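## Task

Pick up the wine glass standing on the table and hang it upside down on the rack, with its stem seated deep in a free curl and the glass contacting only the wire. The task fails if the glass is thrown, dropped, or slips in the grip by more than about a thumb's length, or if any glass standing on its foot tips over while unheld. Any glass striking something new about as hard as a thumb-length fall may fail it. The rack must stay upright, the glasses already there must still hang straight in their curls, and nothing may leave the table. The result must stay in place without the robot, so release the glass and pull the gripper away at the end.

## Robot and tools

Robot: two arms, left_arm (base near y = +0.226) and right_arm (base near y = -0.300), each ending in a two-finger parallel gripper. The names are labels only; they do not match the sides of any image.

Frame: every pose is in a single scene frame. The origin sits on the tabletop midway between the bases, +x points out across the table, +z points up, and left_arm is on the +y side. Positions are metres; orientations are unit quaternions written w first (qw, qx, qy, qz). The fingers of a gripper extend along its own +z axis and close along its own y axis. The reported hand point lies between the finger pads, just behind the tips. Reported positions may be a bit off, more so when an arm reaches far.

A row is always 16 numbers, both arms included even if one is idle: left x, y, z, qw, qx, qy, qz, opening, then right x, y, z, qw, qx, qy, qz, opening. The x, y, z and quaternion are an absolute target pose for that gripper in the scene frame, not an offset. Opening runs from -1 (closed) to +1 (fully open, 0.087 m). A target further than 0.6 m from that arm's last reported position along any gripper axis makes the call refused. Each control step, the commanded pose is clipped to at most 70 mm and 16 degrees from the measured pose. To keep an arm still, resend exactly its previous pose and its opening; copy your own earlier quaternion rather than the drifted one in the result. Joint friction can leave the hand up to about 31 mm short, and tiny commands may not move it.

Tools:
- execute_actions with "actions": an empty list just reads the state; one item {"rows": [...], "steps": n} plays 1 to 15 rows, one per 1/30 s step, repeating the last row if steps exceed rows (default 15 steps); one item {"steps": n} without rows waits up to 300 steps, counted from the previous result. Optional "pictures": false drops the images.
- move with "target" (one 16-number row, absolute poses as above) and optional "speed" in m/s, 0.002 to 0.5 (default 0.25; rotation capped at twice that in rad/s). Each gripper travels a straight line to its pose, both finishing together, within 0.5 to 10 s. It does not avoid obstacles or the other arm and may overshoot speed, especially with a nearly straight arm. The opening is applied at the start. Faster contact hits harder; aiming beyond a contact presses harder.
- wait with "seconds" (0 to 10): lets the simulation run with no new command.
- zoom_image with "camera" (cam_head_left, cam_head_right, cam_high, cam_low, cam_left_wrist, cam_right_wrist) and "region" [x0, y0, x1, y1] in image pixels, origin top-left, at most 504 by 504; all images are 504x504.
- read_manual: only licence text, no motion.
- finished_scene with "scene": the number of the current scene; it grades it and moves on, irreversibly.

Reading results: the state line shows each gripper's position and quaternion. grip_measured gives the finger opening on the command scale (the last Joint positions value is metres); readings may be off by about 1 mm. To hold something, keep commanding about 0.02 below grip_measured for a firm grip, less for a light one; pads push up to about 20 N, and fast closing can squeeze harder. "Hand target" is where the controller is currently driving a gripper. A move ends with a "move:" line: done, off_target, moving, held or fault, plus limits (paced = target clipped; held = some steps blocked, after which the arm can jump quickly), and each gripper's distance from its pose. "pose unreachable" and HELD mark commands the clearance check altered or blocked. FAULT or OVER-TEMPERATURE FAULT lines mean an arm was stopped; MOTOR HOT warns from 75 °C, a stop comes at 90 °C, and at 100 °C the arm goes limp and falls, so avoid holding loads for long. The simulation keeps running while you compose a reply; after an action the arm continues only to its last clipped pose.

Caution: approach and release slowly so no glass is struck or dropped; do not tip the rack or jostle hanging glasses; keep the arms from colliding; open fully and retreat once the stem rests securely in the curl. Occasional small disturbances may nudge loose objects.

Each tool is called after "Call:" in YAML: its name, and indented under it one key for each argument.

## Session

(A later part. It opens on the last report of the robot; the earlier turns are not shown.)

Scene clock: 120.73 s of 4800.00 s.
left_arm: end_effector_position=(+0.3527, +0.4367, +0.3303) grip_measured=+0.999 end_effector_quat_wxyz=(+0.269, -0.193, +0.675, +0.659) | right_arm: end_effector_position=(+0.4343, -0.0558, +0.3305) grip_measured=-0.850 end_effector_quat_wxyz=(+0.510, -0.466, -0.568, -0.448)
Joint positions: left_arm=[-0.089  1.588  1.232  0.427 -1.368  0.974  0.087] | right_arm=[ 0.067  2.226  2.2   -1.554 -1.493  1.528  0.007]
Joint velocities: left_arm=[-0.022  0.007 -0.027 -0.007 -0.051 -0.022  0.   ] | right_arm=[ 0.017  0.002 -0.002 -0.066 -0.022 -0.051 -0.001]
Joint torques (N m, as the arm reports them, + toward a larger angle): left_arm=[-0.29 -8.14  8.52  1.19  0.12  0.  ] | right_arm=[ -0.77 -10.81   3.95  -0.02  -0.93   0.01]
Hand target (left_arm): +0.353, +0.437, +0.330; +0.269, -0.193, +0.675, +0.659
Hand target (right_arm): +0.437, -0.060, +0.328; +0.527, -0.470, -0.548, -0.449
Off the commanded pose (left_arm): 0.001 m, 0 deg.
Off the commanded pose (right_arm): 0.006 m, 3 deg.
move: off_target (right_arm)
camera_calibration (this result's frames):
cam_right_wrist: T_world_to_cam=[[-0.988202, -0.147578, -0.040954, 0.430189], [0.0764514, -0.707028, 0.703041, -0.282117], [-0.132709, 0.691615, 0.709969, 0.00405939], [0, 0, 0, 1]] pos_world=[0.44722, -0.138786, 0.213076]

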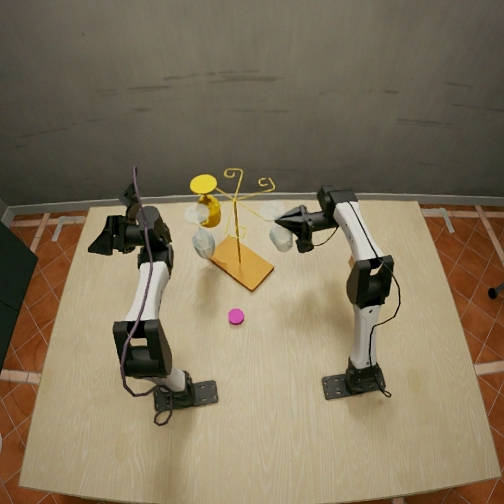

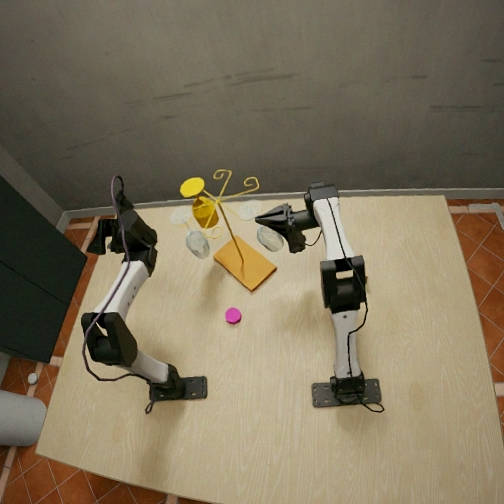

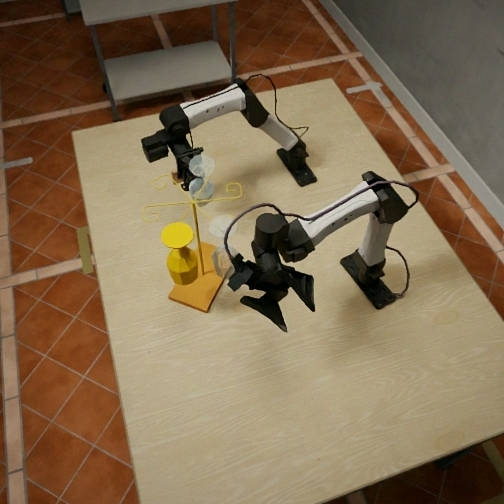

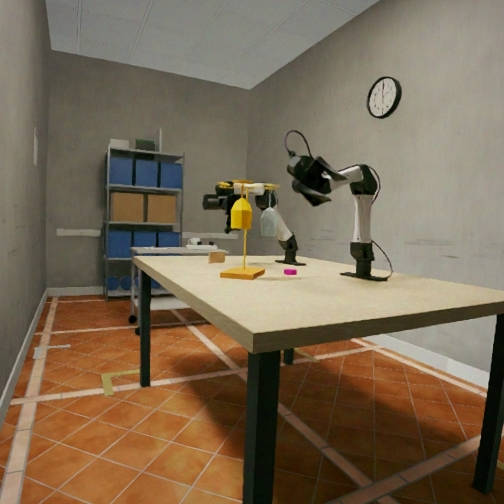

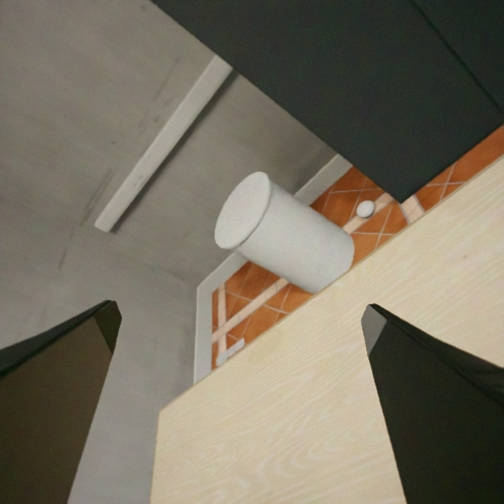

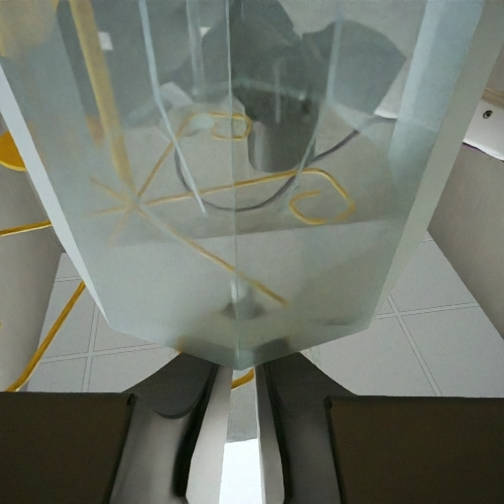

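Call:
move:
  target: [0.353,0.437,0.33,0.269,-0.193,0.675,0.659,1,0.445,-0.058,0.324,-0.528,0.468,0.548,0.448,-0.9]
  speed: 0.015

Call:
move:
  target: [0.353,0.437,0.33,0.269,-0.193,0.675,0.659,1,0.445,-0.058,0.324,-0.528,0.468,0.548,0.448,-0.3]

Call:
move:
  target: [0.353,0.437,0.33,0.269,-0.193,0.675,0.659,1,0.45,-0.16,0.324,-0.478,0.521,0.521,0.478,-0.3]
  speed: 0.08

Call:
zoom_image:
  camera: "cam_high"
  region: [130, 130, 250, 250]

Scene clock: 126.50 s of 4800.00 s.
left_arm: end_effector_position=(+0.3527, +0.4367, +0.3303) grip_measured=+0.999 end_effector_quat_wxyz=(+0.269, -0.193, +0.675, +0.659) | right_arm: end_effector_position=(+0.4410, -0.0555, +0.3229) grip_measured=-0.850 end_effector_quat_wxyz=(+0.525, -0.468, -0.553, -0.447)
Joint positions: left_arm=[-0.089  1.588  1.232  0.427 -1.368  0.974  0.087] | right_arm=[ 0.067  2.256  2.2   -1.554 -1.521  1.529  0.007]
Joint velocities: left_arm=[-0.017  0.002 -0.022 -0.066 -0.066  0.051 -0.001] | right_arm=[-0.002  0.027 -0.007  0.007 -0.007 -0.007  0.   ]
Joint torques (N m, as the arm reports them, + toward a larger angle): left_arm=[-0.29 -8.14  8.52  1.19  0.12  0.  ] | right_arm=[ -0.66 -10.34   7.71   0.    -0.69   0.13]
Hand target (left_arm): +0.353, +0.437, +0.330; +0.269, -0.193, +0.675, +0.659
Hand target (right_arm): +0.445, -0.058, +0.324; +0.528, -0.469, -0.548, -0.449
Off the commanded pose (left_arm): 0.001 m, 0 deg.
Off the commanded pose (right_arm): 0.005 m, 1 deg.
After step 90, 0.70 s passed at rest.
move: done
camera_calibration (this result's frames):
cam_right_wrist: T_world_to_cam=[[-0.989203, -0.146283, -0.00891855, 0.426728], [0.100695, -0.72262, 0.683872, -0.282548], [-0.106483, 0.67559, 0.729547, -0.00866014], [0, 0, 0, 1]] pos_world=[0.449649, -0.135901, 0.20335]

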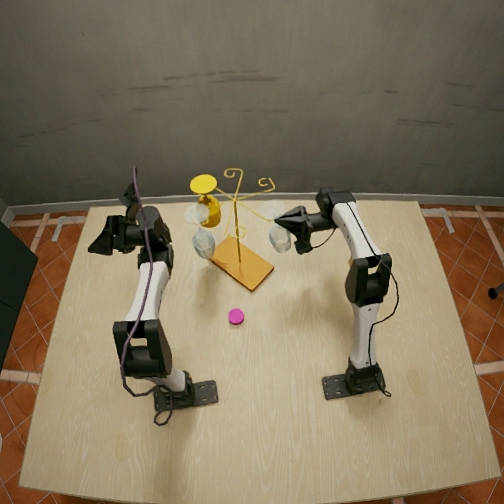

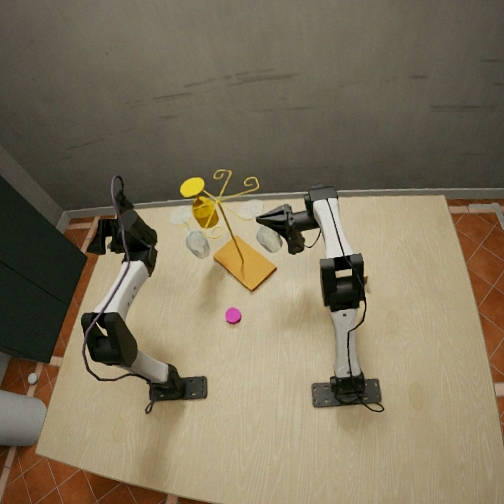

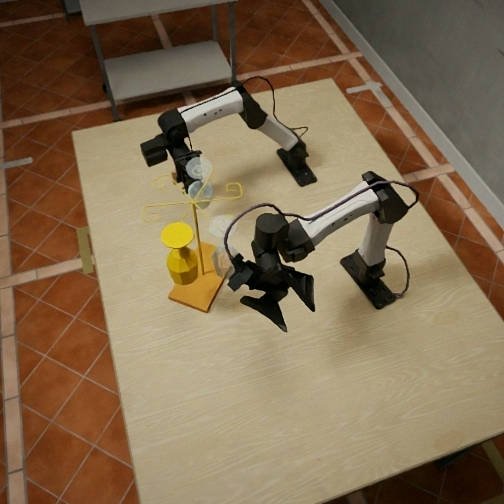

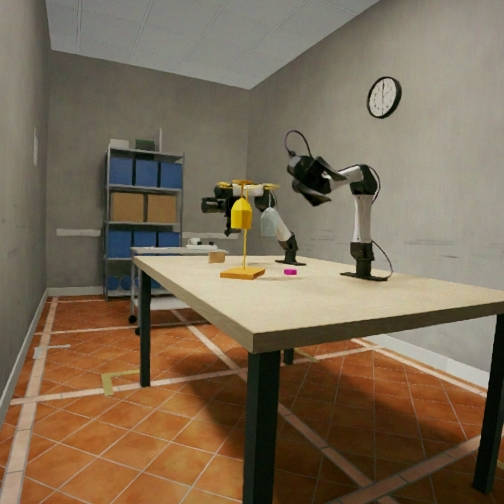

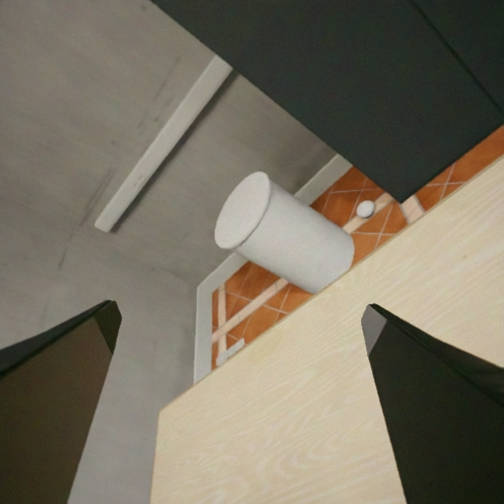

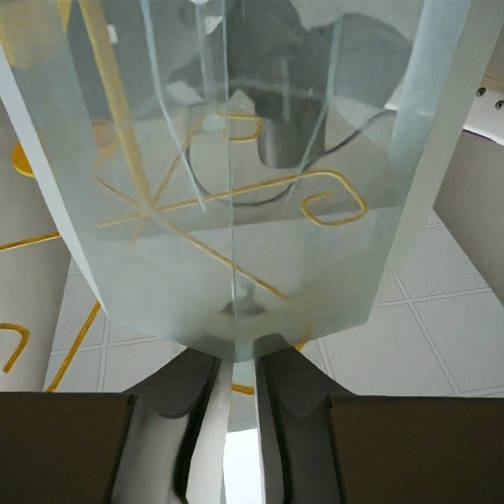

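Scene clock: 127.20 s of 4800.00 s.
left_arm: end_effector_position=(+0.3527, +0.4367, +0.3303) grip_measured=+0.999 end_effector_quat_wxyz=(+0.269, -0.193, +0.675, +0.659) | right_arm: end_effector_position=(+0.4410, -0.0555, +0.3229) grip_measured=-0.300 end_effector_quat_wxyz=(+0.525, -0.468, -0.553, -0.447)
Joint positions: left_arm=[-0.089  1.588  1.232  0.427 -1.368  0.974  0.087] | right_arm=[ 0.067  2.256  2.2   -1.554 -1.521  1.529  0.031]
Joint velocities: left_arm=[ 0.012  0.022 -0.002 -0.022 -0.051 -0.037 -0.001] | right_arm=[-0.002 -0.002  0.002  0.022  0.007  0.022 -0.   ]
Joint torques (N m, as the arm reports them, + toward a larger angle): left_arm=[-0.28 -8.15  8.52  1.19  0.11  0.  ] | right_arm=[ -0.72 -10.38   7.7   -0.02  -0.67   0.15]
Hand target (left_arm): +0.353, +0.437, +0.330; +0.269, -0.193, +0.675, +0.659
Hand target (right_arm): +0.445, -0.058, +0.324; +0.528, -0.469, -0.548, -0.449
Off the commanded pose (left_arm): 0.001 m, 0 deg.
Off the commanded pose (right_arm): 0.005 m, 1 deg.
move: done
camera_calibration (this result's frames):
cam_right_wrist: T_world_to_cam=[[-0.989203, -0.146283, -0.00891855, 0.426728], [0.100695, -0.72262, 0.683872, -0.282548], [-0.106483, 0.67559, 0.729547, -0.00866014], [0, 0, 0, 1]] pos_world=[0.449649, -0.135901, 0.20335]

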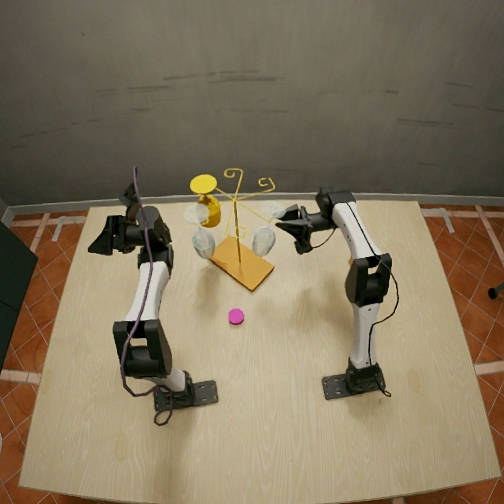

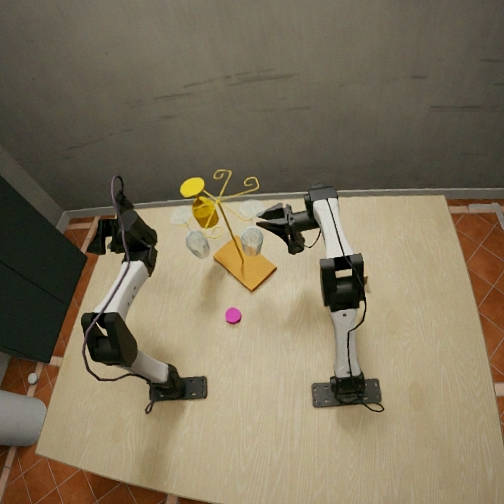

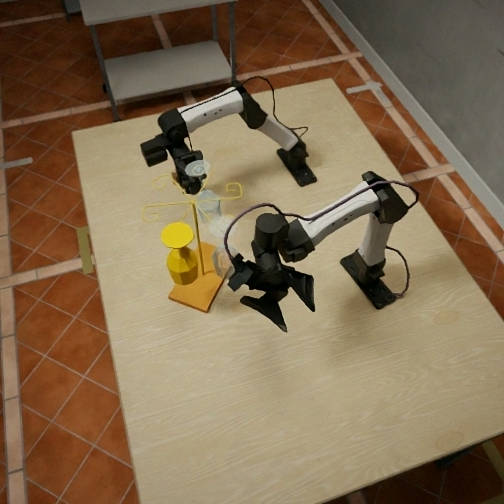

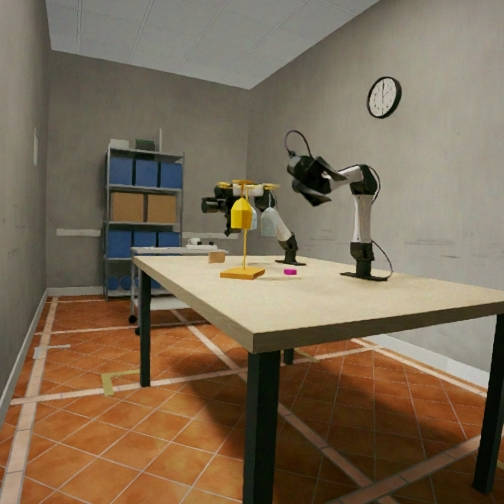

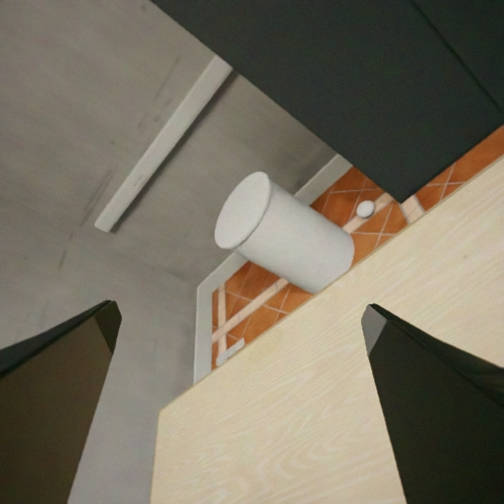

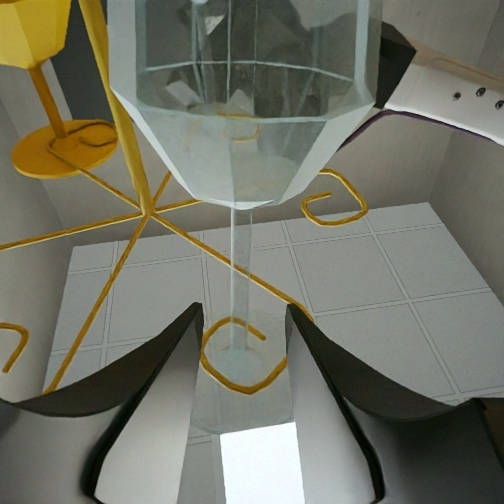

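Scene clock: 128.83 s of 4800.00 s.
left_arm: end_effector_position=(+0.3527, +0.4367, +0.3303) grip_measured=+0.999 end_effector_quat_wxyz=(+0.269, -0.193, +0.675, +0.659) | right_arm: end_effector_position=(+0.4544, -0.1575, +0.3271) grip_measured=-0.300 end_effector_quat_wxyz=(-0.453, +0.534, +0.505, +0.505)
Joint positions: left_arm=[-0.089  1.588  1.232  0.427 -1.368  0.974  0.087] | right_arm=[-0.183  2.112  2.004 -1.555 -1.491  1.453  0.031]
Joint velocities: left_arm=[ 0.007 -0.017 -0.007  0.007 -0.022  0.037 -0.   ] | right_arm=[-0.012  0.022 -0.017  0.037 -0.022 -0.066 -0.001]
Joint torques (N m, as the arm reports them, + toward a larger angle): left_arm=[-0.29 -8.14  8.52  1.2   0.12  0.  ] | right_arm=[ -0.51 -11.23   3.89  -0.12  -0.39   0.03]
Hand target (left_arm): +0.353, +0.437, +0.330; +0.269, -0.193, +0.675, +0.659
Hand target (right_arm): +0.451, -0.159, +0.324; -0.455, +0.542, +0.503, +0.497
Off the commanded pose (left_arm): 0.001 m, 0 deg.
Off the commanded pose (right_arm): 0.006 m, 5 deg.
joint sent to its limit (right arm) — the command would take joint 4 (wrist pitch) past its lower limit, so that joint was sent only as far as its limit.
move: off_target (right_arm)
camera_calibration (this result's frames):
cam_right_wrist: T_world_to_cam=[[-0.994902, 0.0953871, -0.0327336, 0.473535], [-0.0906678, -0.703933, 0.704456, -0.277206], [0.0441537, 0.703832, 0.708993, 0.00135074], [0, 0, 0, 1]] pos_world=[0.445928, -0.241255, 0.209822]

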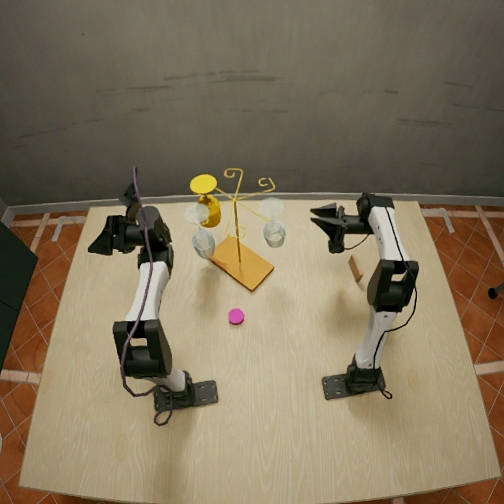

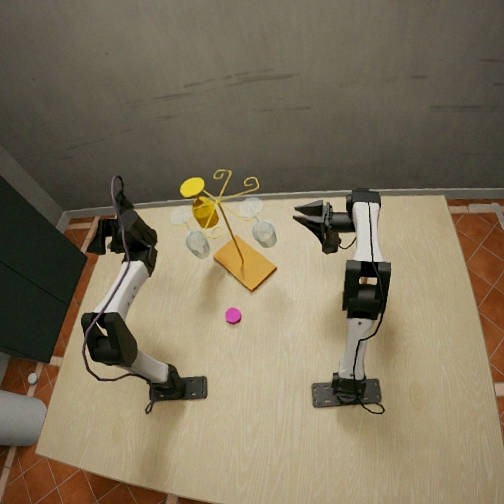

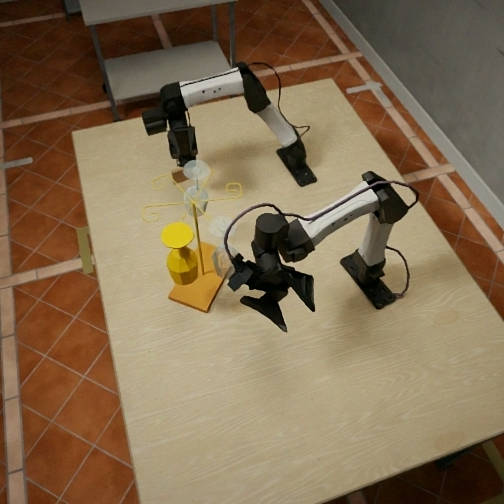

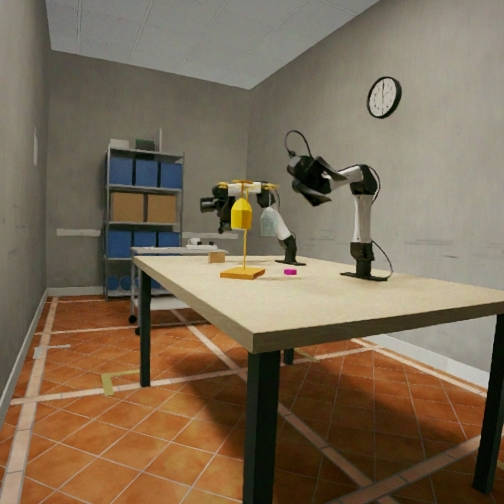

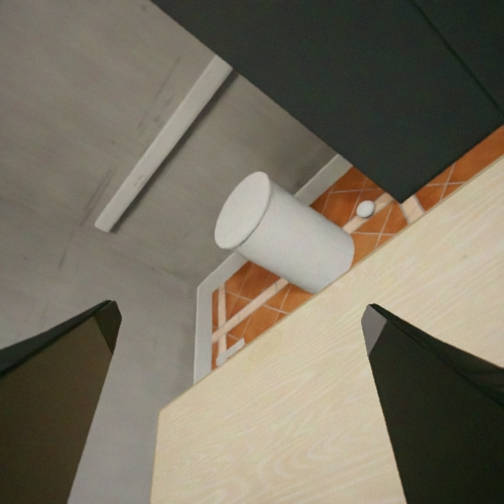

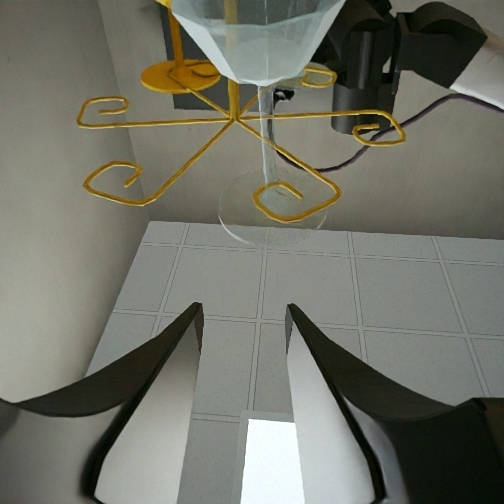

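Region (130, 130, 250, 250) of cam_high's 504x504 image, scaled by 4.200, with more detail than that image has.

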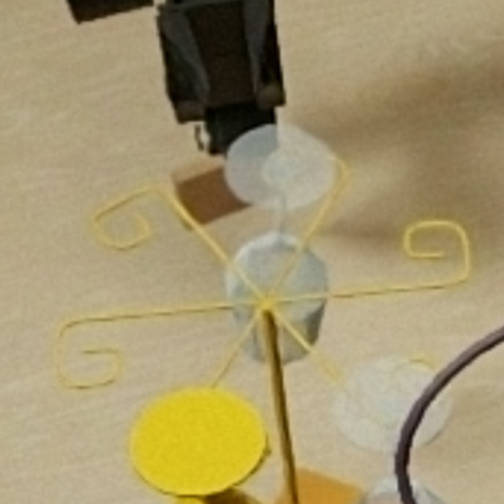

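Call:
execute_actions:
  actions:
    - {"steps":300}
  pictures: false

Call:
finished_scene:
  scene: 1

Scene clock: 138.83 s of 4800.00 s.
left_arm: end_effector_position=(+0.3527, +0.4367, +0.3303) grip_measured=+0.999 end_effector_quat_wxyz=(+0.269, -0.193, +0.675, +0.659) | right_arm: end_effector_position=(+0.4544, -0.1574, +0.3268) grip_measured=-0.300 end_effector_quat_wxyz=(-0.453, +0.534, +0.505, +0.505)
Joint positions: left_arm=[-0.089  1.588  1.232  0.427 -1.368  0.974  0.087] | right_arm=[-0.183  2.112  2.004 -1.555 -1.49   1.452  0.031]
Joint velocities: left_arm=[ 0.012 -0.007  0.007 -0.007 -0.051 -0.007 -0.001] | right_arm=[-0.012 -0.002  0.007 -0.037 -0.022  0.066 -0.   ]
Joint torques (N m, as the arm reports them, + toward a larger angle): left_arm=[-0.3  -8.14  8.53  1.19  0.12  0.  ] | right_arm=[ -0.61 -11.2    3.77  -0.17  -0.4    0.03]
Hand target (left_arm): +0.353, +0.437, +0.330; +0.269, -0.193, +0.675, +0.659
Hand target (right_arm): +0.451, -0.159, +0.324; -0.455, +0.542, +0.503, +0.497
Off the commanded pose (left_arm): 0.001 m, 0 deg.
Off the commanded pose (right_arm): 0.006 m, 5 deg.
Steps of this call (steps 1 to 300: nothing new was sent). Readings (end_effector_position):
1: left_arm (+0.3527, +0.4367, +0.3303) | right_arm (+0.4544, -0.1575, +0.3270)
2: left_arm (+0.3527, +0.4367, +0.3303) | right_arm (+0.4544, -0.1575, +0.3270)
4: left_arm (+0.3527, +0.4367, +0.3303) | right_arm (+0.4544, -0.1575, +0.3269)
8: left_arm (+0.3527, +0.4367, +0.3303) | right_arm (+0.4544, -0.1575, +0.3269)
300: the state above

The scene is finished: the task was done.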